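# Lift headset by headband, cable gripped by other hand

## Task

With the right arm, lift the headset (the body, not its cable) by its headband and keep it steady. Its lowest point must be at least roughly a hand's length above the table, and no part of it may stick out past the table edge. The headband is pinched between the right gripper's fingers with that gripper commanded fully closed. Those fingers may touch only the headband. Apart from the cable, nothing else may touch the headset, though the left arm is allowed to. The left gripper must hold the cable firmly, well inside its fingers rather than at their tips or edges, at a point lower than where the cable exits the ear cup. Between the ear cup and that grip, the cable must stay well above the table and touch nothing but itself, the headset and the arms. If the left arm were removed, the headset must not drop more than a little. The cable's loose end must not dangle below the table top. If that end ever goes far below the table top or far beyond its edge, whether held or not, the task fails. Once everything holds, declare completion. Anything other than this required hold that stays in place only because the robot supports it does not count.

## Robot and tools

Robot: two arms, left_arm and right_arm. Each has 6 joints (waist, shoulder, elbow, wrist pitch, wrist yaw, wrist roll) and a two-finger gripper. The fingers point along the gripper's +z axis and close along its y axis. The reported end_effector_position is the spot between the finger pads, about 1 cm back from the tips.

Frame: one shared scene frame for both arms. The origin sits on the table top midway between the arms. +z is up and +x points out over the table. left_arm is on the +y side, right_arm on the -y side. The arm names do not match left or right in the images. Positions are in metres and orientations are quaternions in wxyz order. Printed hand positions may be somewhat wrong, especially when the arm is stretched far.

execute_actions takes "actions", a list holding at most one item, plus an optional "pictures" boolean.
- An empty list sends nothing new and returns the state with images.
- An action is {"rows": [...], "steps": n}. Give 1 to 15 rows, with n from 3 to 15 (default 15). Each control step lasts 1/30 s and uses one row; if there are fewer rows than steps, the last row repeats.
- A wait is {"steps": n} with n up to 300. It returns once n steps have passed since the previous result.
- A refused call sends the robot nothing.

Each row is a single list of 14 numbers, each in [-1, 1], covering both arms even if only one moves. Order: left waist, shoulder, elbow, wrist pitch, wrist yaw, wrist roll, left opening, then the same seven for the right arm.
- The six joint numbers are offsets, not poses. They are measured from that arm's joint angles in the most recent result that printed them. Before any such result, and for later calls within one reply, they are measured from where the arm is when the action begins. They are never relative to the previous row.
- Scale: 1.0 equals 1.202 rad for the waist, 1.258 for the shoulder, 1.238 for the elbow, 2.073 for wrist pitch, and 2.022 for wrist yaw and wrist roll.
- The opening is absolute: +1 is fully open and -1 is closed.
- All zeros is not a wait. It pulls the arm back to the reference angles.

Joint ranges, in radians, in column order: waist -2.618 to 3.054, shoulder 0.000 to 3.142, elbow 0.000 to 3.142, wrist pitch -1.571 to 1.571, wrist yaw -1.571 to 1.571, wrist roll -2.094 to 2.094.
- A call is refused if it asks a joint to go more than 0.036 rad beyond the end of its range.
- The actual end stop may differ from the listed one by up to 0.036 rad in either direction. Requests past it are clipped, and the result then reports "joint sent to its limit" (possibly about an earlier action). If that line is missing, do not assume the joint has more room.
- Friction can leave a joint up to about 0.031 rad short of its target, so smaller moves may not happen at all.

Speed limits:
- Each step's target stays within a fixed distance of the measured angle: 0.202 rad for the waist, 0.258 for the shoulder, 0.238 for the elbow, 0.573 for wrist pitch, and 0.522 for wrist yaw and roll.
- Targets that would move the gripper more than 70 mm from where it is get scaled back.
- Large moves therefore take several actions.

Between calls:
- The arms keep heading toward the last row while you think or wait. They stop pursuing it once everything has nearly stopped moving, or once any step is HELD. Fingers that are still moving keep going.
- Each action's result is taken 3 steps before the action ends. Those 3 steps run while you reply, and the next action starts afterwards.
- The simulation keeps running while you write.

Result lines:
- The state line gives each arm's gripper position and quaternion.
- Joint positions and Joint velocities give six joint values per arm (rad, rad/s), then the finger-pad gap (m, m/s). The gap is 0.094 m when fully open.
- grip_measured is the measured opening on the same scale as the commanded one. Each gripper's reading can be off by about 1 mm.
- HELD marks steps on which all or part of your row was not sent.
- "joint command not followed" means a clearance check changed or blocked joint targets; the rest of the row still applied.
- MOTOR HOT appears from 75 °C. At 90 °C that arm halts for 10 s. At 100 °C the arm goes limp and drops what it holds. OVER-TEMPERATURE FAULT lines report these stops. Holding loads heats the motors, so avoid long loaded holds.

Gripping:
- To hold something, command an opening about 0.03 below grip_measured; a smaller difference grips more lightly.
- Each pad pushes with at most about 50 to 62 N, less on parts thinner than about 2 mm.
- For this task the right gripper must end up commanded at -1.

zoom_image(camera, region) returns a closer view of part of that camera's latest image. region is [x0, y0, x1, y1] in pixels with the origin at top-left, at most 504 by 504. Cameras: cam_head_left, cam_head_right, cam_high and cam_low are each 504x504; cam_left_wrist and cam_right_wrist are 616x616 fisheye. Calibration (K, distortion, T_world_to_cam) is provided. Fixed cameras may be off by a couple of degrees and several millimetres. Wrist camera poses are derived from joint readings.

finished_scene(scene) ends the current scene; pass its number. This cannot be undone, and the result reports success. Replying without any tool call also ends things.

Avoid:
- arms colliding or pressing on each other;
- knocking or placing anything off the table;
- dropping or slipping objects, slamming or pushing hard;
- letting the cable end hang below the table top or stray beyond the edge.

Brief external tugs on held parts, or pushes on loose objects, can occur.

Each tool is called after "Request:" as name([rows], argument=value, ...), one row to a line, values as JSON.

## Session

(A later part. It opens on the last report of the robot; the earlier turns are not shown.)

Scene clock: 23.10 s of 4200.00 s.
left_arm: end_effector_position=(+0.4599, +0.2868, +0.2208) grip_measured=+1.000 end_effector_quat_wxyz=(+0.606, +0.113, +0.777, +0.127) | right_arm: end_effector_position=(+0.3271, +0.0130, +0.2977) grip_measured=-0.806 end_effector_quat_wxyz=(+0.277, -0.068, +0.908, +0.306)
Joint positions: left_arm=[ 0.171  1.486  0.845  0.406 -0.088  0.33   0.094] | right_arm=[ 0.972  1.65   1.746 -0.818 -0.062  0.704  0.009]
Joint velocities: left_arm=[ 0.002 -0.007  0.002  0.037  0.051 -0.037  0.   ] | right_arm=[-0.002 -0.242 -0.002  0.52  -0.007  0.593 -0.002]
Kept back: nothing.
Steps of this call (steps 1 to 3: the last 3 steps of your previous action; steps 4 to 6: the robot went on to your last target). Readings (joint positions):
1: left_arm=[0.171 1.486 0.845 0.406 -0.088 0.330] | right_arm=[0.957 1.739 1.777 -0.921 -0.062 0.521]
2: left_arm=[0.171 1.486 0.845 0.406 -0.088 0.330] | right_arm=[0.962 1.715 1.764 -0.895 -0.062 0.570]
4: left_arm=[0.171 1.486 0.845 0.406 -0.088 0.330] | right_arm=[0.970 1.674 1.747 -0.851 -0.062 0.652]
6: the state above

Request:
execute_actions([
  {"rows": [[0,0,0,0,0,0,1,0.01,-0.03,-0.025,0.07,0.003,0.055,-1],[0,0,0,0,0,0,1,0.014,-0.05,-0.04,0.088,0.006,0.082,-1],[0,0,0,0,0,0,1,0.018,-0.072,-0.057,0.107,0.009,0.112,-1],[0,0,0,0,0,0,1,0.022,-0.095,-0.075,0.127,0.012,0.143,-1],[0,0,0,0,0,0,1,0.027,-0.118,-0.093,0.147,0.015,0.174,-1],[0,0,0,0,0,0,1,0.032,-0.141,-0.111,0.167,0.018,0.205,-1],[0,0,0,0,0,0,1,0.037,-0.164,-0.129,0.187,0.021,0.236,-1],[0,0,0,0,0,0,1,0.042,-0.187,-0.147,0.207,0.024,0.267,-1],[0,0,0,0,0,0,1,0.047,-0.21,-0.165,0.227,0.027,0.298,-1],[0,0,0,0,0,0,1,0.052,-0.233,-0.183,0.247,0.03,0.329,-1],[0,0,0,0,0,0,1,0.056,-0.255,-0.2,0.267,0.033,0.358,-1],[0,0,0,0,0,0,1,0.06,-0.275,-0.215,0.285,0.036,0.385,-1],[0,0,0,0,0,0,1,0.063,-0.291,-0.227,0.3,0.039,0.41,-1],[0,0,0,0,0,0,1,0.065,-0.302,-0.235,0.31,0.041,0.43,-1],[0,0,0,0,0,0,1,0.066,-0.308,-0.24,0.316,0.042,0.44,-1]], "steps": 15},
])

Request:
execute_actions([
  {"steps": 15},
], pictures=true)

Scene clock: 23.83 s of 4200.00 s.
left_arm: end_effector_position=(+0.4599, +0.2868, +0.2208) grip_measured=+1.000 end_effector_quat_wxyz=(+0.606, +0.113, +0.777, +0.127) | right_arm: end_effector_position=(+0.2962, +0.0052, +0.3826) grip_measured=-0.806 end_effector_quat_wxyz=(+0.267, +0.147, +0.803, +0.512)
Joint positions: left_arm=[ 0.171  1.486  0.845  0.406 -0.088  0.33   0.094] | right_arm=[ 1.025  1.384  1.516 -0.472 -0.029  1.261  0.009]
Joint velocities: left_arm=[-0.002 -0.002 -0.012 -0.022 -0.022 -0.037  0.   ] | right_arm=[ 0.168 -0.916 -0.525  1.136  0.198  1.56  -0.001]
Steps of this call (steps 1 to 10: the robot went on to your last target; steps 11 to 22: the first 12 steps of this action). Readings (joint positions):
11: left_arm=[0.171 1.486 0.845 0.406 -0.088 0.330] | right_arm=[0.972 1.642 1.735 -0.764 -0.062 0.789]
12: left_arm=[0.171 1.486 0.845 0.406 -0.088 0.330] | right_arm=[0.972 1.637 1.727 -0.750 -0.062 0.805]
14: left_arm=[0.171 1.486 0.845 0.406 -0.088 0.330] | right_arm=[0.975 1.614 1.690 -0.708 -0.062 0.861]
18: left_arm=[0.171 1.486 0.845 0.406 -0.088 0.330] | right_arm=[0.997 1.514 1.596 -0.609 -0.049 1.043]
22: the state above

Scene clock: 24.33 s of 4200.00 s.
left_arm: end_effector_position=(+0.4599, +0.2868, +0.2208) grip_measured=+1.000 end_effector_quat_wxyz=(+0.606, +0.113, +0.777, +0.127) | right_arm: end_effector_position=(+0.2835, -0.0101, +0.4499) grip_measured=-0.806 end_effector_quat_wxyz=(+0.228, +0.249, +0.690, +0.640)
Joint positions: left_arm=[ 0.171  1.486  0.845  0.406 -0.088  0.33   0.094] | right_arm=[ 1.042  1.273  1.453 -0.258  0.011  1.576  0.009]
Joint velocities: left_arm=[-0.017 -0.002 -0.002 -0.007 -0.037  0.037  0.   ] | right_arm=[ 0.007 -0.012 -0.027  0.051 -0.022  0.095 -0.   ]
Kept back: nothing.
Steps of this call (steps 1 to 3: the last 3 steps of your previous action; steps 4 to 15: the robot went on to your last target). Readings (joint positions):
1: left_arm=[0.171 1.486 0.845 0.406 -0.088 0.330] | right_arm=[1.031 1.354 1.500 -0.435 -0.023 1.314]
2: left_arm=[0.171 1.486 0.845 0.406 -0.088 0.330] | right_arm=[1.035 1.327 1.487 -0.400 -0.017 1.366]
4: left_arm=[0.171 1.486 0.845 0.406 -0.088 0.330] | right_arm=[1.041 1.289 1.473 -0.343 -0.009 1.450]
8: left_arm=[0.171 1.486 0.845 0.406 -0.088 0.330] | right_arm=[1.042 1.273 1.471 -0.271 0.002 1.534]
15: the state above
camera_calibration (this result's frames):
cam_left_wrist: T_world_to_cam=[[-0.0624323, -0.928765, -0.365374, 0.370901], [-0.678871, 0.307871, -0.666595, 0.414122], [0.731598, 0.206425, -0.649733, -0.163756], [0, 0, 0, 1]] pos_world=[0.424095, 0.250787, 0.305171]
cam_right_wrist: T_world_to_cam=[[-0.230022, 0.0965695, -0.968382, 0.503482], [-0.95104, 0.188764, 0.244727, 0.199592], [0.206429, 0.977263, 0.0484215, 0.0212361], [0, 0, 0, 1]] pos_world=[0.301248, -0.10705, 0.437689]

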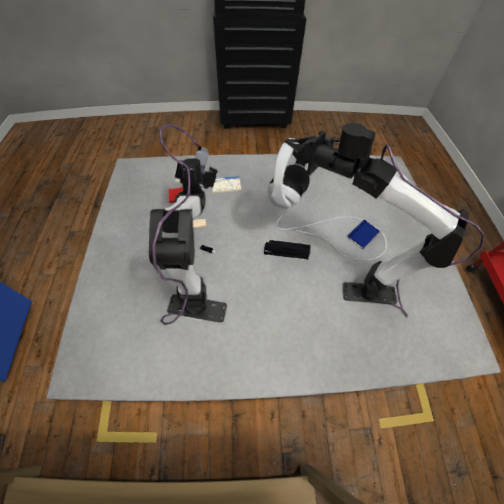

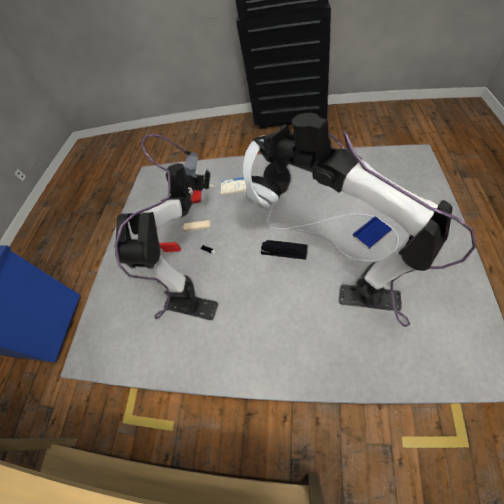

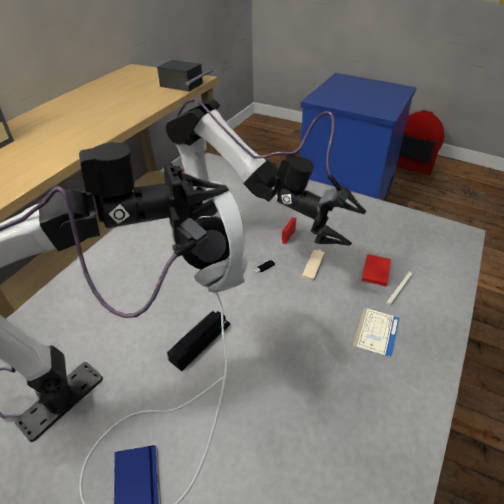

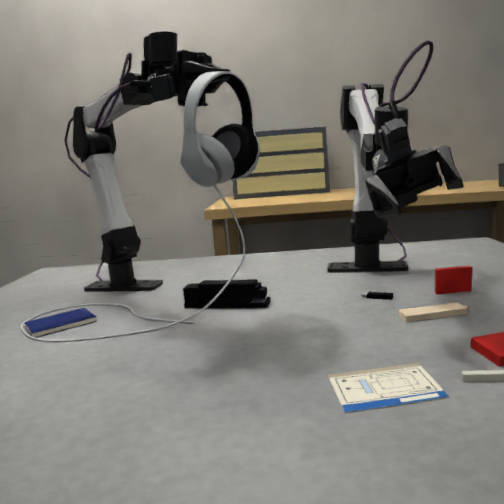

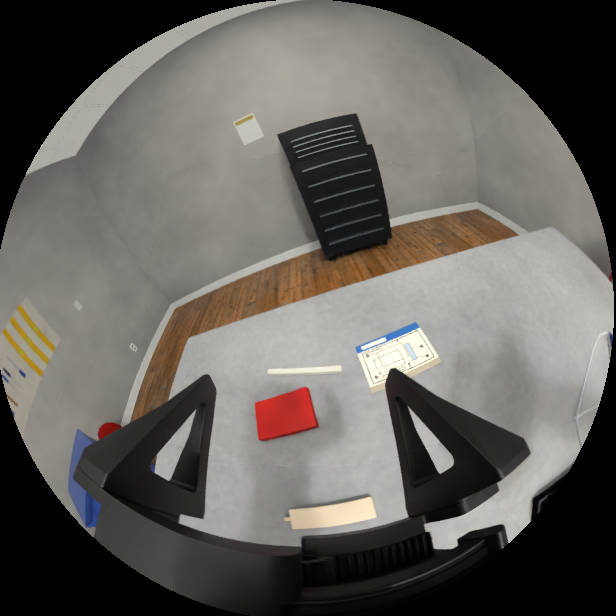

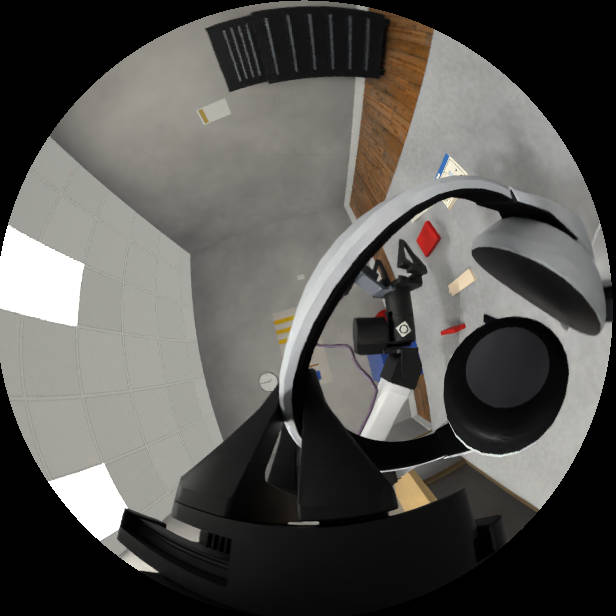

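Request:
execute_actions([
  {"rows": [[0,-0.015,-0.015,-0.003,0.002,-0.006,1,0,0,0.008,0,0,0,-1],[0,-0.04,-0.04,-0.008,0.005,-0.016,1,0,0,0.016,0,0,0,-1],[-0.02,-0.075,-0.075,-0.015,0.008,-0.03,1,0,0,0.024,0,0,0,-1],[-0.05,-0.11,-0.11,-0.022,0.012,-0.045,1,0,0,0.032,0,0,0,-1],[-0.09,-0.15,-0.15,-0.03,0.016,-0.06,1,0,0,0.04,0,0,0,-1],[-0.14,-0.19,-0.19,-0.038,0.02,-0.075,1,0,0,0.048,0,0,0,-1],[-0.19,-0.23,-0.23,-0.046,0.025,-0.09,1,0,0,0.056,0,0,0,-1],[-0.24,-0.27,-0.27,-0.054,0.03,-0.105,1,0,0,0.064,0,0,0,-1],[-0.3,-0.305,-0.305,-0.062,0.034,-0.12,1,0,0,0.072,0,0,0,-1],[-0.36,-0.34,-0.34,-0.07,0.038,-0.135,1,0,0,0.08,0,0,0,-1],[-0.42,-0.365,-0.365,-0.076,0.042,-0.148,1,0,0,0.086,0,0,0,-1],[-0.47,-0.385,-0.385,-0.08,0.046,-0.158,1,0,0,0.09,0,0,0,-1],[-0.52,-0.397,-0.4,-0.083,0.05,-0.165,1,0,0,0.09,0,0,0,-1],[-0.56,-0.405,-0.408,-0.083,0.052,-0.17,1,0,0,0.09,0,0,0,-1],[-0.585,-0.405,-0.41,-0.083,0.052,-0.17,1,0,0,0.09,0,0,0,-1]], "steps": 15},
])

Request:
execute_actions([
  {"steps": 15},
], pictures=true)

Scene clock: 26.83 s of 4200.00 s.
left_arm: end_effector_position=(+0.3252, +0.1334, +0.1872) grip_measured=+1.000 end_effector_quat_wxyz=(+0.597, +0.217, +0.768, -0.076) | right_arm: end_effector_position=(+0.2809, -0.0142, +0.4569) grip_measured=-0.806 end_effector_quat_wxyz=(+0.224, +0.254, +0.696, +0.633)
Joint positions: left_arm=[-0.247  1.08   0.468  0.332 -0.043  0.136  0.094] | right_arm=[ 1.042  1.278  1.51  -0.331  0.014  1.581  0.009]
Joint velocities: left_arm=[-1.883 -1.018 -1.033 -0.315  0.242 -0.608  0.   ] | right_arm=[ 0.007 -0.007  0.31  -0.007 -0.022 -0.022 -0.   ]
Steps of this call (steps 1 to 15: the robot went on to your last target; steps 16 to 63: nothing new was sent; steps 64 to 75: the first 12 steps of this action). Readings (joint positions):
64: left_arm=[0.171 1.485 0.845 0.406 -0.088 0.329] | right_arm=[1.042 1.273 1.453 -0.262 0.014 1.584]
65: left_arm=[0.171 1.479 0.840 0.406 -0.088 0.325] | right_arm=[1.042 1.273 1.453 -0.270 0.014 1.583]
67: left_arm=[0.162 1.431 0.794 0.403 -0.087 0.303] | right_arm=[1.042 1.273 1.453 -0.288 0.014 1.582]
71: left_arm=[0.002 1.243 0.623 0.373 -0.075 0.225] | right_arm=[1.042 1.276 1.470 -0.324 0.014 1.582]
75: the state above

Scene clock: 27.33 s of 4200.00 s.
left_arm: end_effector_position=(+0.2397, +0.0599, +0.1440) grip_measured=+1.000 end_effector_quat_wxyz=(+0.519, +0.299, +0.774, -0.205) | right_arm: end_effector_position=(+0.2796, -0.0159, +0.4674) grip_measured=-0.806 end_effector_quat_wxyz=(+0.227, +0.251, +0.689, +0.641)
Joint positions: left_arm=[-0.531  0.99   0.353  0.252  0.011 -0.002  0.094] | right_arm=[ 1.042  1.278  1.532 -0.331  0.014  1.58   0.009]
Joint velocities: left_arm=[-0.027 -0.002 -0.002 -0.007 -0.022 -0.081  0.   ] | right_arm=[-0.007 -0.007 -0.012 -0.051  0.066 -0.007  0.001]
Kept back: nothing.
Steps of this call (steps 1 to 3: the last 3 steps of your previous action; steps 4 to 15: the robot went on to your last target). Readings (joint positions):
1: left_arm=[-0.315 1.047 0.435 0.320 -0.035 0.113] | right_arm=[1.042 1.278 1.519 -0.331 0.014 1.581]
2: left_arm=[-0.385 1.021 0.405 0.307 -0.026 0.089] | right_arm=[1.042 1.278 1.526 -0.331 0.014 1.581]
4: left_arm=[-0.497 0.993 0.366 0.281 -0.003 0.056] | right_arm=[1.042 1.278 1.532 -0.330 0.014 1.581]
8: left_arm=[-0.531 0.990 0.353 0.252 0.011 0.019] | right_arm=[1.042 1.278 1.532 -0.331 0.014 1.580]
15: the state above
camera_calibration (this result's frames):
cam_left_wrist: T_world_to_cam=[[-0.707239, -0.706652, -0.0213547, 0.210073], [-0.541868, 0.561224, -0.625626, 0.22939], [0.454084, -0.430895, -0.779831, 0.117672], [0, 0, 0, 1]] pos_world=[0.219437, 0.0704134, 0.239763]
cam_right_wrist: T_world_to_cam=[[-0.231997, 0.101172, -0.967441, 0.520257], [-0.949808, 0.191018, 0.247745, 0.190918], [0.209863, 0.976359, 0.0517786, 0.0243007], [0, 0, 0, 1]] pos_world=[0.296933, -0.11283, 0.45476]

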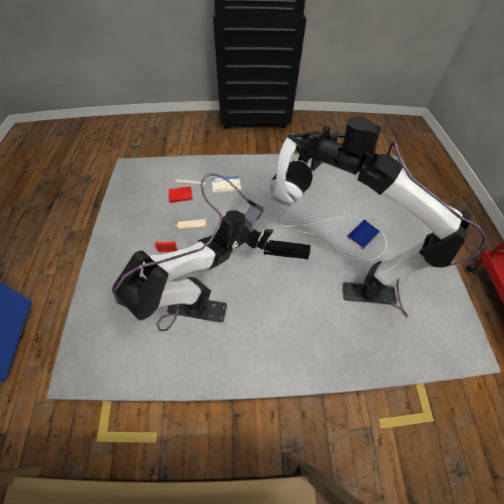

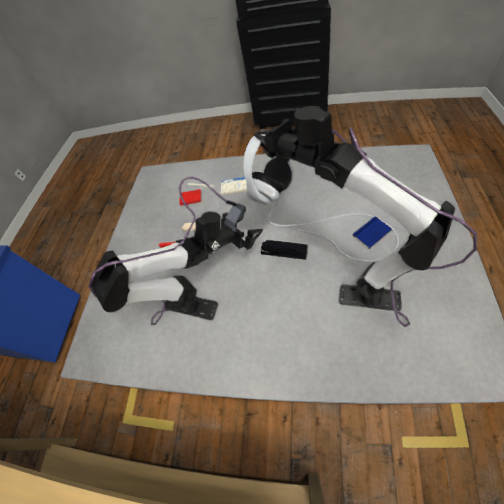

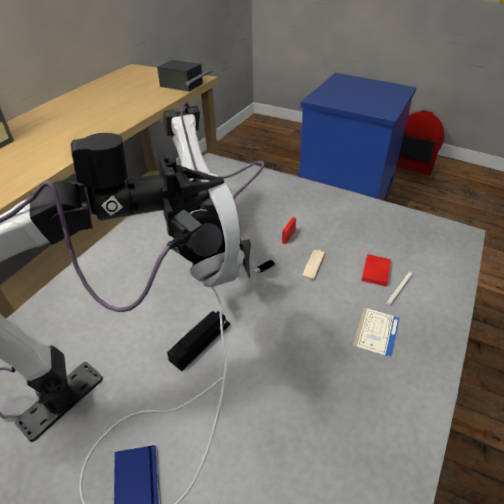

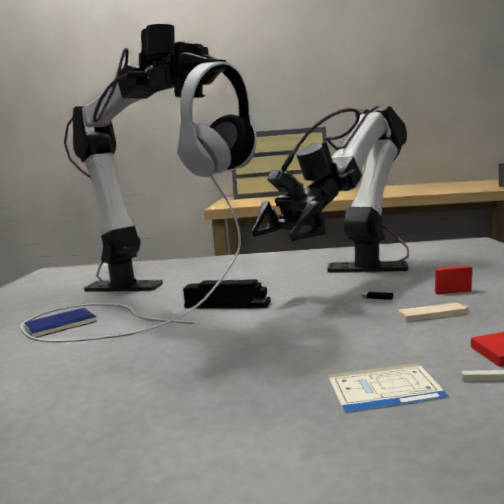

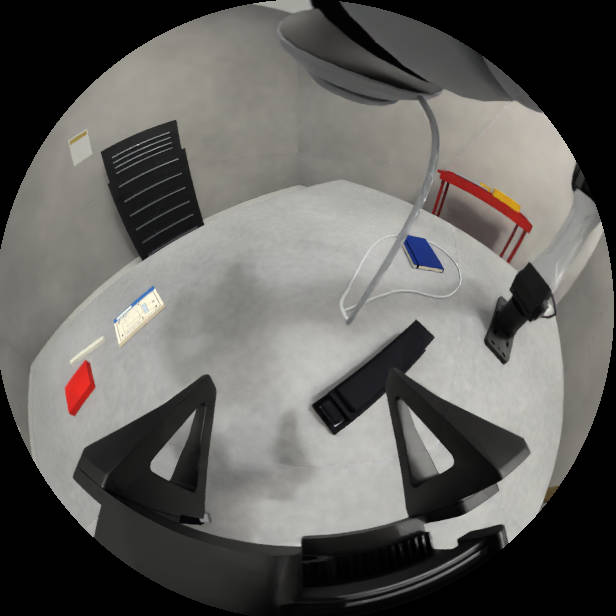

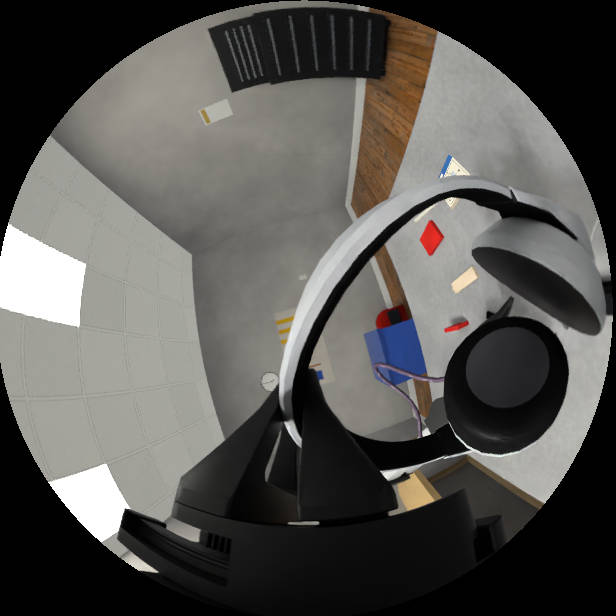

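Request:
zoom_image(camera="cam_low", region=[150, 50, 350, 340])

Request:
zoom_image(camera="cam_left_wrist", region=[250, 0, 550, 350])

Request:
zoom_image(camera="cam_head_left", region=[220, 120, 400, 280])

Region (150, 50, 350, 340) of cam_low's 504x504 image, scaled by 1.738, with more detail than that image has; it fills the left 348 columns of this view, and the rest is white.

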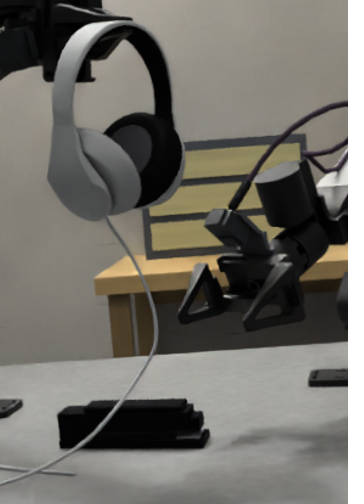

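Region (250, 0, 550, 350) of cam_left_wrist's 616x616 image, scaled by 1.440, with more detail than that image has; it fills the left 432 columns of this view, and the rest is white.

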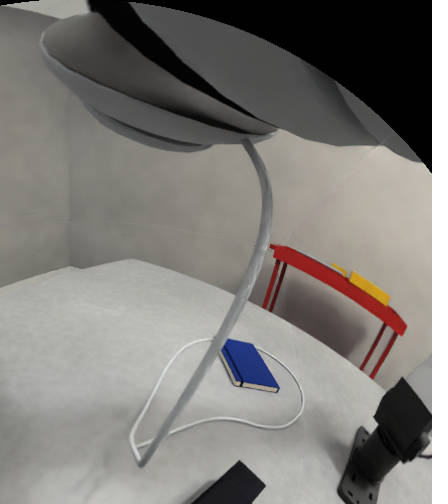

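Region (220, 120, 400, 280) of cam_head_left's 504x504 image, scaled by 2.800, with more detail than that image has.

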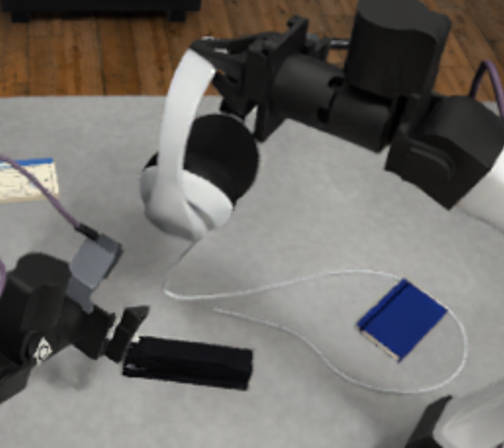

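Request:
execute_actions([
  {"rows": [[-0.01,0.01,-0.012,0.02,0,0,1,0,0,0,0.01,0,0,-1],[-0.022,0.022,-0.026,0.045,0,0,1,0,0,0,0.015,0,0,-1],[-0.036,0.036,-0.042,0.075,0,0,1,0,0,0,0.02,0,0,-1],[-0.05,0.052,-0.06,0.105,0,0,1,0,0,0,0.02,0,0,-1],[-0.064,0.068,-0.078,0.135,0,0,1,0,0,0,0.02,0,0,-1],[-0.078,0.084,-0.095,0.165,0,0,1,0,0,0,0.02,0,0,-1],[-0.09,0.098,-0.11,0.195,0,0,1,0,0,0,0.02,0,0,-1],[-0.1,0.11,-0.124,0.22,0,0,1,0,0,0,0.02,0,0,-1],[-0.106,0.118,-0.134,0.238,0,0,1,0,0,0,0.02,0,0,-1],[-0.11,0.122,-0.14,0.248,0,0,1,0,0,0,0.02,0,0,-1]], "steps": 15},
])

Request:
execute_actions([
  {"steps": 8},
], pictures=true)

Scene clock: 31.67 s of 4200.00 s.
left_arm: end_effector_position=(+0.2110, +0.0304, +0.1187) grip_measured=+1.000 end_effector_quat_wxyz=(+0.538, +0.333, +0.732, -0.252) | right_arm: end_effector_position=(+0.2793, -0.0162, +0.4620) grip_measured=-0.806 end_effector_quat_wxyz=(+0.225, +0.254, +0.696, +0.633)
Joint positions: left_arm=[-0.654  1.133  0.196  0.639  0.01  -0.007  0.094] | right_arm=[ 1.042  1.278  1.532 -0.353  0.014  1.58   0.009]
Joint velocities: left_arm=[-0.037  0.066 -0.178  0.564 -0.007 -0.007  0.   ] | right_arm=[-0.012 -0.012  0.012 -0.037 -0.037 -0.022 -0.001]
Steps of this call (steps 1 to 15: the robot went on to your last target; steps 16 to 90: nothing new was sent; then 0.93 s passed at rest; steps 91 to 102: the first 12 steps of this action). Readings (joint positions):
91: left_arm=[-0.531 0.990 0.353 0.255 0.011 -0.008] | right_arm=[1.042 1.278 1.532 -0.334 0.014 1.580]
92: left_arm=[-0.534 0.992 0.350 0.269 0.011 -0.008] | right_arm=[1.042 1.278 1.532 -0.338 0.014 1.580]
94: left_arm=[-0.555 1.010 0.334 0.335 0.010 -0.008] | right_arm=[1.042 1.278 1.532 -0.346 0.014 1.580]
98: left_arm=[-0.621 1.086 0.256 0.514 0.010 -0.007] | right_arm=[1.042 1.278 1.532 -0.352 0.014 1.580]
102: the state above

Scene clock: 31.93 s of 4200.00 s.
left_arm: end_effector_position=(+0.2145, +0.0260, +0.1418) grip_measured=+1.000 end_effector_quat_wxyz=(+0.574, +0.321, +0.704, -0.269) | right_arm: end_effector_position=(+0.2793, -0.0162, +0.4619) grip_measured=-0.806 end_effector_quat_wxyz=(+0.225, +0.254, +0.696, +0.633)
Joint positions: left_arm=[-0.655  1.134  0.193  0.744  0.01  -0.007  0.094] | right_arm=[ 1.042  1.278  1.532 -0.353  0.014  1.58   0.009]
Joint velocities: left_arm=[-0.012  0.012  0.002  0.183  0.007 -0.066  0.   ] | right_arm=[-0.012  0.002 -0.007  0.037  0.007  0.007 -0.   ]
Kept back: nothing.
Steps of this call (steps 1 to 3: the last 3 steps of your previous action; steps 4 to 8: the robot went on to your last target). Readings (joint positions):
1: left_arm=[-0.655 1.134 0.193 0.658 0.010 -0.007] | right_arm=[1.042 1.278 1.532 -0.353 0.014 1.580]
2: left_arm=[-0.655 1.134 0.193 0.676 0.010 -0.007] | right_arm=[1.042 1.278 1.532 -0.353 0.014 1.580]
4: left_arm=[-0.655 1.134 0.193 0.710 0.010 -0.007] | right_arm=[1.042 1.278 1.532 -0.353 0.014 1.580]
8: the state above
camera_calibration (this result's frames):
cam_left_wrist: T_world_to_cam=[[-0.784708, -0.619313, -0.0261603, 0.183219], [-0.386433, 0.521761, -0.760549, 0.220155], [0.484668, -0.5867, -0.648753, 0.091683], [0, 0, 0, 1]] pos_world=[0.184413, 0.0523924, 0.231711]
cam_right_wrist: T_world_to_cam=[[-0.245611, 0.0842027, -0.965704, 0.517616], [-0.946248, 0.195455, 0.257705, 0.186546], [0.210451, 0.977091, 0.0316708, 0.0341515], [0, 0, 0, 1]] pos_world=[0.296464, -0.113415, 0.450709]

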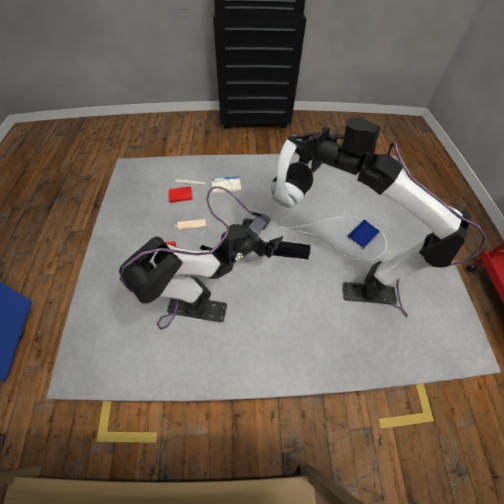

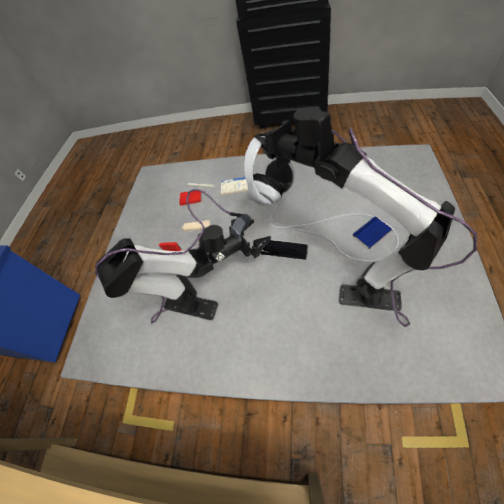

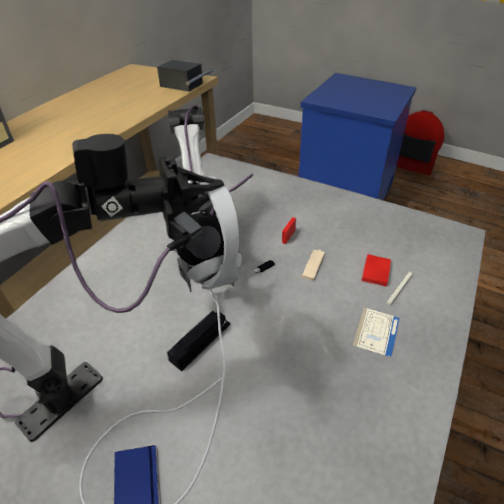

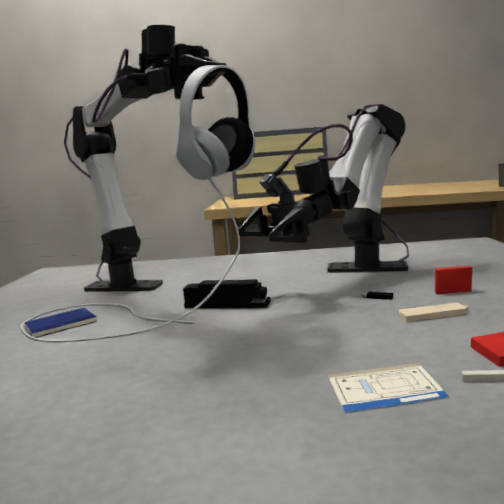

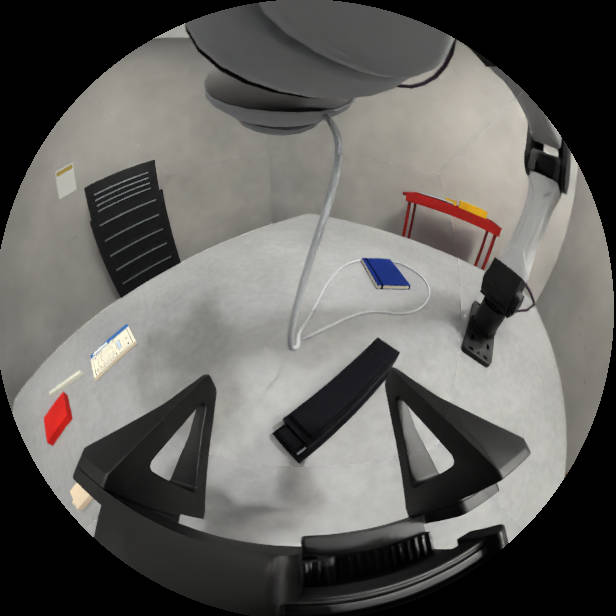

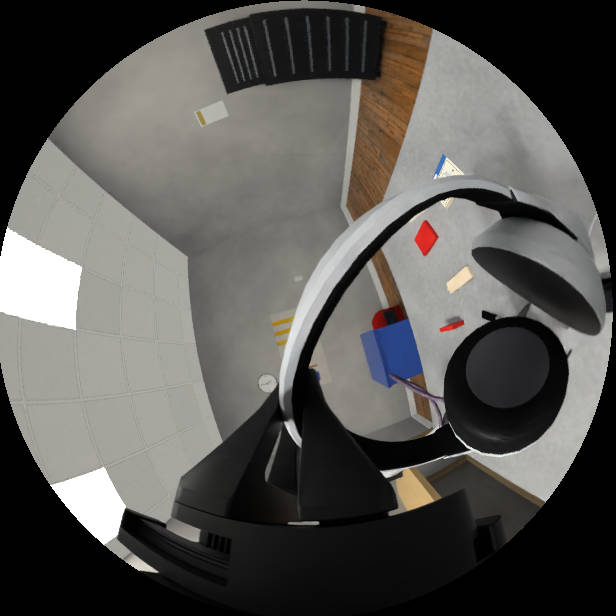

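Request:
execute_actions(actions=[])

Scene clock: 32.47 s of 4200.00 s.
left_arm: end_effector_position=(+0.2150, +0.0254, +0.1461) grip_measured=+1.000 end_effector_quat_wxyz=(+0.580, +0.319, +0.698, -0.272) | right_arm: end_effector_position=(+0.2793, -0.0162, +0.4619) grip_measured=-0.806 end_effector_quat_wxyz=(+0.225, +0.254, +0.696, +0.633)
Joint positions: left_arm=[-0.655  1.134  0.193  0.762  0.01  -0.007  0.094] | right_arm=[ 1.042  1.278  1.532 -0.353  0.014  1.58   0.009]
Joint velocities: left_arm=[-0.012 -0.007 -0.007  0.066  0.022  0.037  0.   ] | right_arm=[ 0.027 -0.002 -0.017  0.051  0.022  0.007  0.   ]
Kept back: nothing.
Steps of this call (steps 1 to 16: the robot went on to your last target). Readings (joint positions):
1: left_arm=[-0.655 1.134 0.193 0.748 0.010 -0.007] | right_arm=[1.042 1.278 1.532 -0.353 0.014 1.580]
2: left_arm=[-0.655 1.134 0.193 0.751 0.010 -0.007] | right_arm=[1.042 1.278 1.532 -0.353 0.014 1.580]
4: left_arm=[-0.655 1.134 0.193 0.755 0.010 -0.007] | right_arm=[1.042 1.278 1.532 -0.353 0.014 1.580]
8: left_arm=[-0.655 1.134 0.193 0.760 0.010 -0.007] | right_arm=[1.042 1.278 1.532 -0.353 0.014 1.580]
16: the state above
camera_calibration (this result's frames):
cam_left_wrist: T_world_to_cam=[[-0.784395, -0.619673, -0.0270035, 0.183436], [-0.377421, 0.51139, -0.772032, 0.223986], [0.492217, -0.595387, -0.635009, 0.0904527], [0, 0, 0, 1]] pos_world=[0.183901, 0.0529807, 0.235316]
cam_right_wrist: T_world_to_cam=[[-0.245611, 0.0842027, -0.965704, 0.517616], [-0.946248, 0.195455, 0.257705, 0.186546], [0.210451, 0.977091, 0.0316708, 0.0341515], [0, 0, 0, 1]] pos_world=[0.296464, -0.113415, 0.450709]

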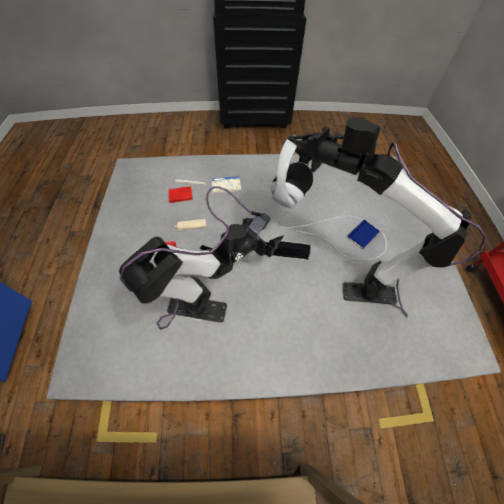

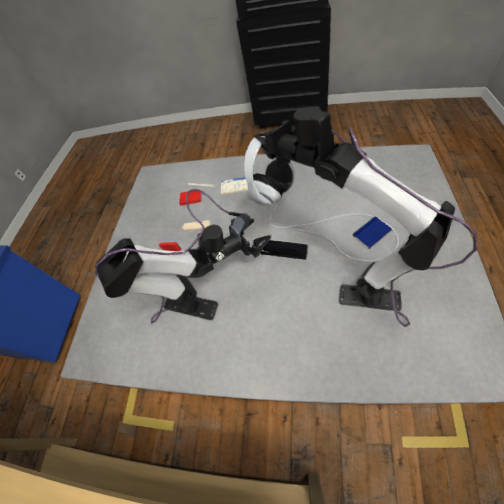

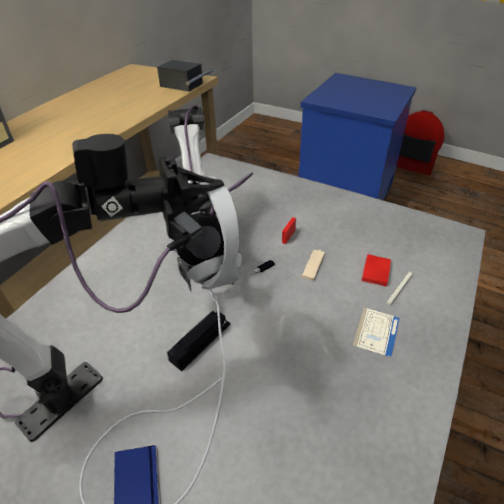

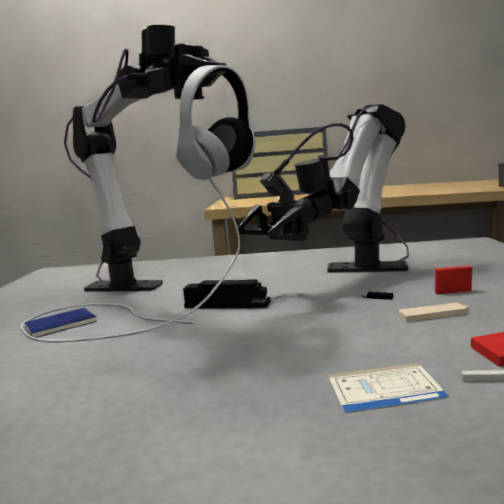

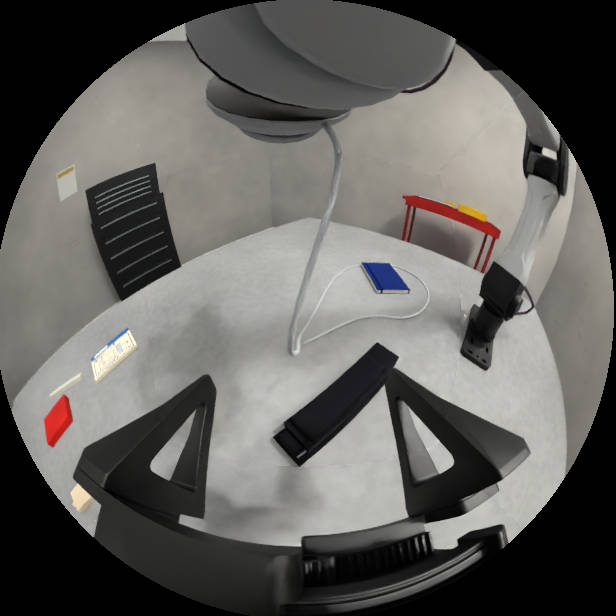

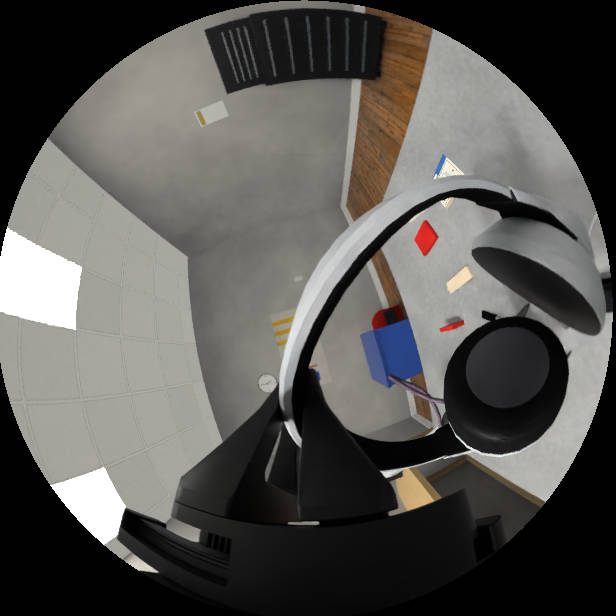

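Request:
execute_actions([
  {"rows":[[0.002,0.07,0.004,0.05,0,0,1,0,0,0,0.02,0,0,-1],[0.004,0.14,0.008,0.1,0,0,1,0,0,0,0.02,0,0,-1],[0.006,0.21,0.012,0.15,0,0,1,0,0,0,0.02,0,0,-1],[0.008,0.28,0.016,0.2,0,0,1,0,0,0,0.02,0,0,-1],[0.008,0.33,0.02,0.235,0,0,1,0,0,0,0.02,0,0,-1],[0.008,0.365,0.022,0.25,0,0,1,0,0,0,0.02,0,0,-1]],"steps":15},
], pictures=true)

Scene clock: 33.43 s of 4200.00 s.
left_arm: end_effector_position=(+0.2340, +0.0036, +0.1032) grip_measured=+1.000 end_effector_quat_wxyz=(+0.579, +0.319, +0.699, -0.271) | right_arm: end_effector_position=(+0.2789, -0.0167, +0.4570) grip_measured=-0.806 end_effector_quat_wxyz=(+0.222, +0.256, +0.703, +0.626)
Joint positions: left_arm=[-0.655  1.592  0.209  1.2    0.01  -0.007  0.094] | right_arm=[ 1.042  1.278  1.532 -0.373  0.014  1.58   0.009]
Joint velocities: left_arm=[-0.002 -0.007  0.007  0.637 -0.051  0.007  0.   ] | right_arm=[-0.017  0.007 -0.007  0.007 -0.007 -0.066  0.   ]
Steps of this call (steps 1 to 15: the robot went on to your last target; steps 16 to 17: nothing new was sent; steps 18 to 29: the first 12 steps of this action). Readings (joint positions):
18: left_arm=[-0.655 1.147 0.193 0.779 0.010 -0.007] | right_arm=[1.042 1.278 1.532 -0.355 0.014 1.580]
19: left_arm=[-0.655 1.184 0.193 0.823 0.010 -0.007] | right_arm=[1.042 1.278 1.532 -0.357 0.014 1.580]
21: left_arm=[-0.655 1.324 0.201 0.944 0.010 -0.007] | right_arm=[1.042 1.278 1.532 -0.363 0.014 1.580]
25: left_arm=[-0.655 1.573 0.209 1.114 0.010 -0.007] | right_arm=[1.042 1.278 1.532 -0.371 0.014 1.580]
29: the state above
camera_calibration (this result's frames):
cam_left_wrist: T_world_to_cam=[[-0.784456, -0.619603, -0.0268427, 0.183627], [-0.379157, 0.513388, -0.769853, 0.209339], [0.490784, -0.593738, -0.637657, 0.0414719], [0, 0, 0, 1]] pos_world=[0.203066, 0.0309276, 0.192534]
cam_right_wrist: T_world_to_cam=[[-0.257817, 0.0689884, -0.963728, 0.515045], [-0.942932, 0.199588, 0.266541, 0.182689], [0.210737, 0.977448, 0.013594, 0.0429755], [0, 0, 0, 1]] pos_world=[0.295994, -0.114001, 0.447084]

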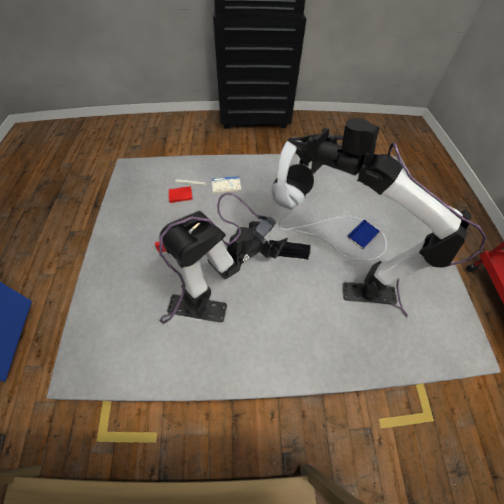

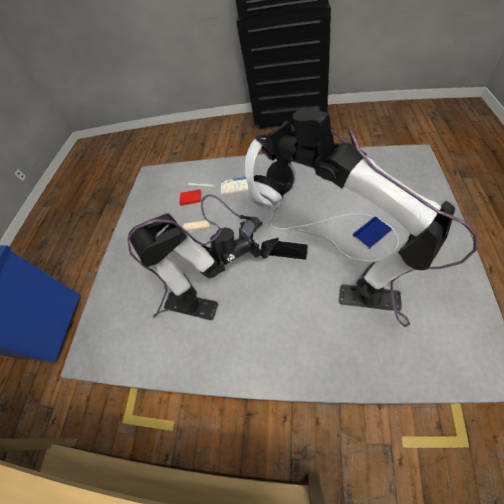

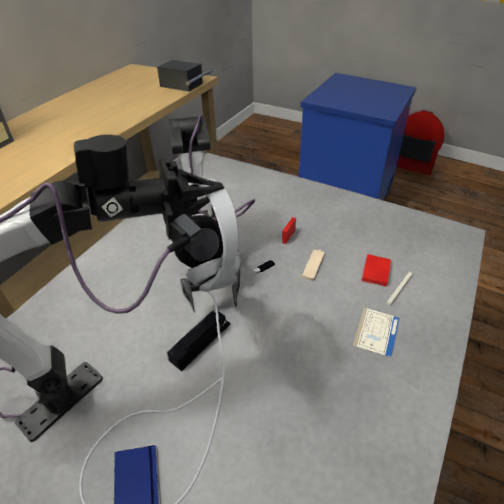

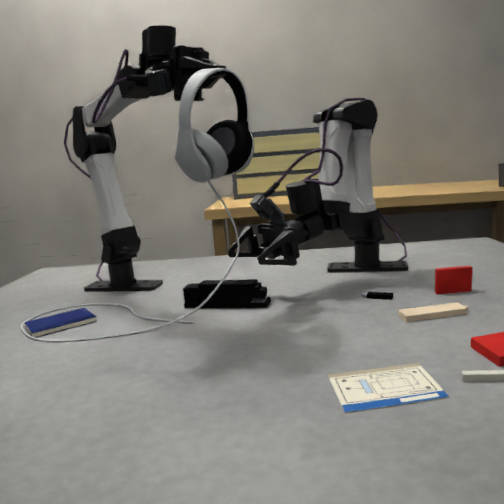

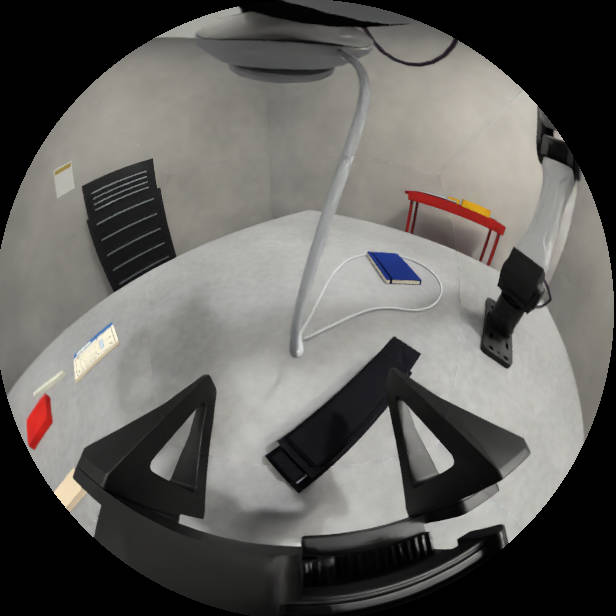

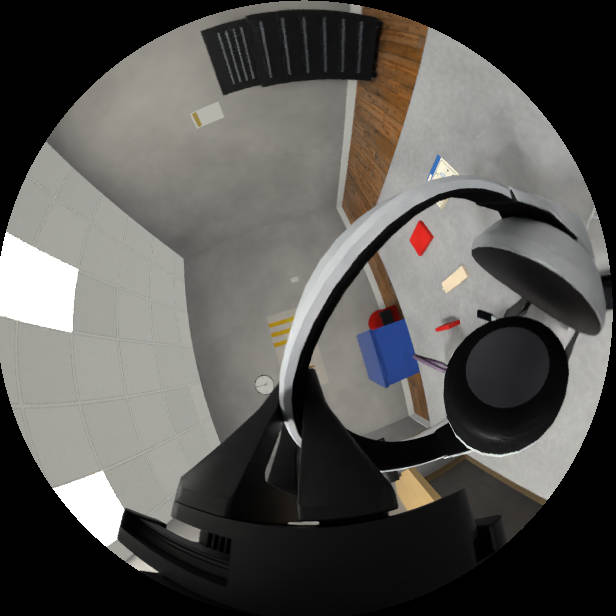

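Request:
execute_actions([
  {"rows":[[0,0.02,0.025,0.01,0,0,1,0,0,0,0.04,0,0,-1],[0,0.04,0.05,0.015,0,0,1,0,0,0,0.04,0,0,-1],[0,0.06,0.08,0.02,0,0,1,0,0,0,0.04,0,0,-1],[0,0.075,0.11,0.02,0,0,1,0,0,0,0.04,0,0,-1],[0,0.09,0.135,0.02,0,0,1,0,0,0,0.04,0,0,-1]],"steps":15},
], pictures=true)

Scene clock: 36.83 s of 4200.00 s.
left_arm: end_effector_position=(+0.2619, -0.0286, +0.1359) grip_measured=+1.000 end_effector_quat_wxyz=(+0.618, +0.304, +0.665, -0.289) | right_arm: end_effector_position=(+0.2789, -0.0167, +0.4569) grip_measured=-0.806 end_effector_quat_wxyz=(+0.222, +0.256, +0.703, +0.626)
Joint positions: left_arm=[-0.655  1.689  0.365  1.255  0.01  -0.007  0.094] | right_arm=[ 1.042  1.278  1.532 -0.374  0.014  1.58   0.009]
Joint velocities: left_arm=[ 0.002 -0.007 -0.002 -0.066 -0.022 -0.037  0.   ] | right_arm=[ 0.012 -0.012  0.002  0.051  0.007 -0.022 -0.   ]
Steps of this call (steps 1 to 3: the last 3 steps of your previous action; steps 4 to 30: the robot went on to your last target; steps 31 to 90: nothing new was sent; steps 91 to 102: the first 12 steps of this action). Readings (joint positions):
91: left_arm=[-0.655 1.593 0.211 1.272 0.010 -0.007] | right_arm=[1.042 1.278 1.532 -0.374 0.014 1.580]
92: left_arm=[-0.655 1.599 0.220 1.267 0.010 -0.007] | right_arm=[1.042 1.278 1.532 -0.374 0.014 1.580]
94: left_arm=[-0.655 1.636 0.267 1.260 0.010 -0.007] | right_arm=[1.042 1.278 1.532 -0.374 0.014 1.580]
98: left_arm=[-0.655 1.689 0.361 1.256 0.010 -0.007] | right_arm=[1.042 1.278 1.532 -0.374 0.014 1.580]
102: the state above
camera_calibration (this result's frames):
cam_left_wrist: T_world_to_cam=[[-0.782244, -0.622148, -0.0320208, 0.186555], [-0.318761, 0.44389, -0.837468, 0.25304], [0.535243, -0.644898, -0.545547, 0.00391793], [0, 0, 0, 1]] pos_world=[0.224494, 0.00626997, 0.220024]
cam_right_wrist: T_world_to_cam=[[-0.258047, 0.0687016, -0.963687, 0.514994], [-0.942868, 0.199668, 0.266707, 0.182617], [0.21074, 0.977452, 0.0132528, 0.0431417], [0, 0, 0, 1]] pos_world=[0.295985, -0.114013, 0.447016]

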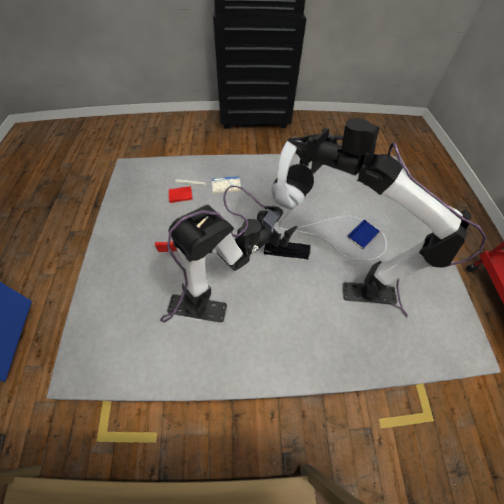

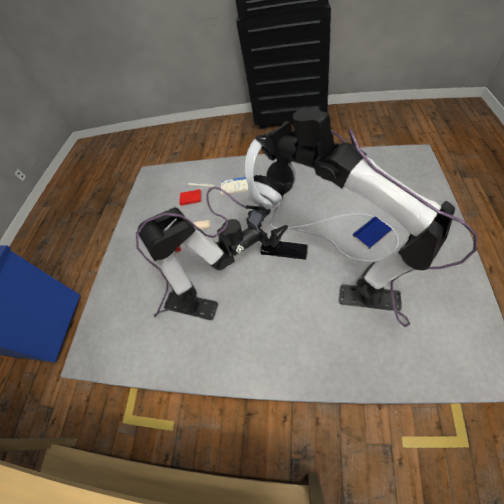

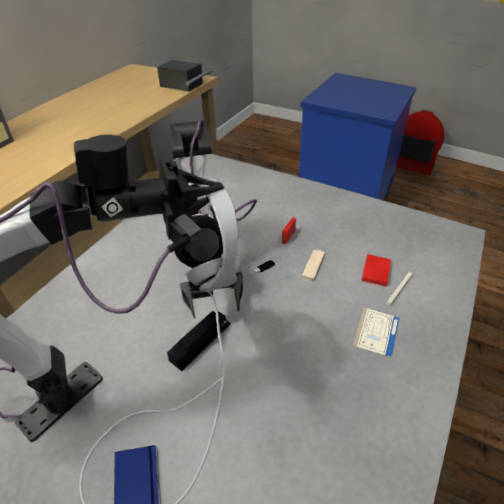

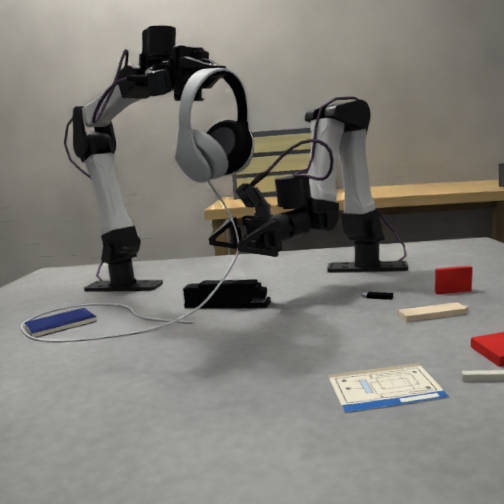

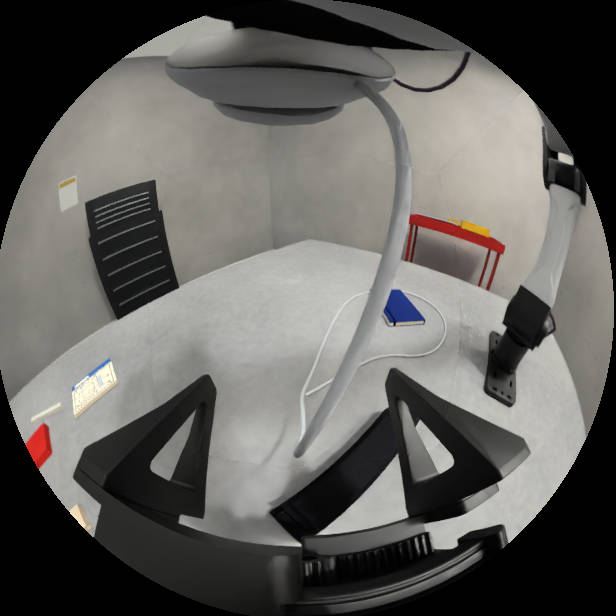

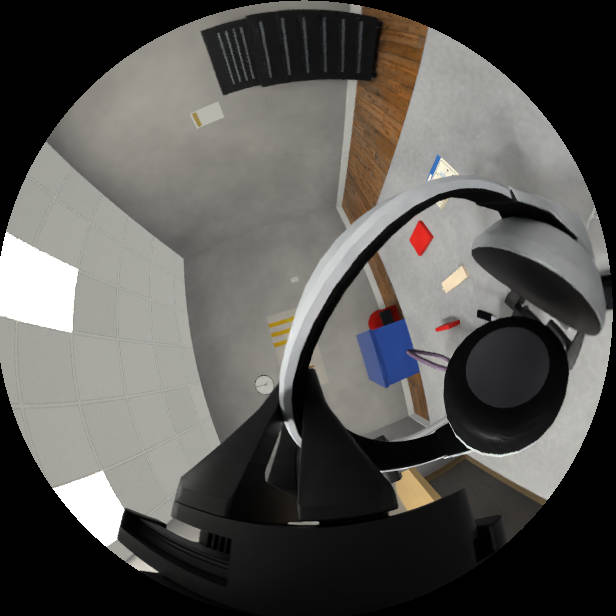

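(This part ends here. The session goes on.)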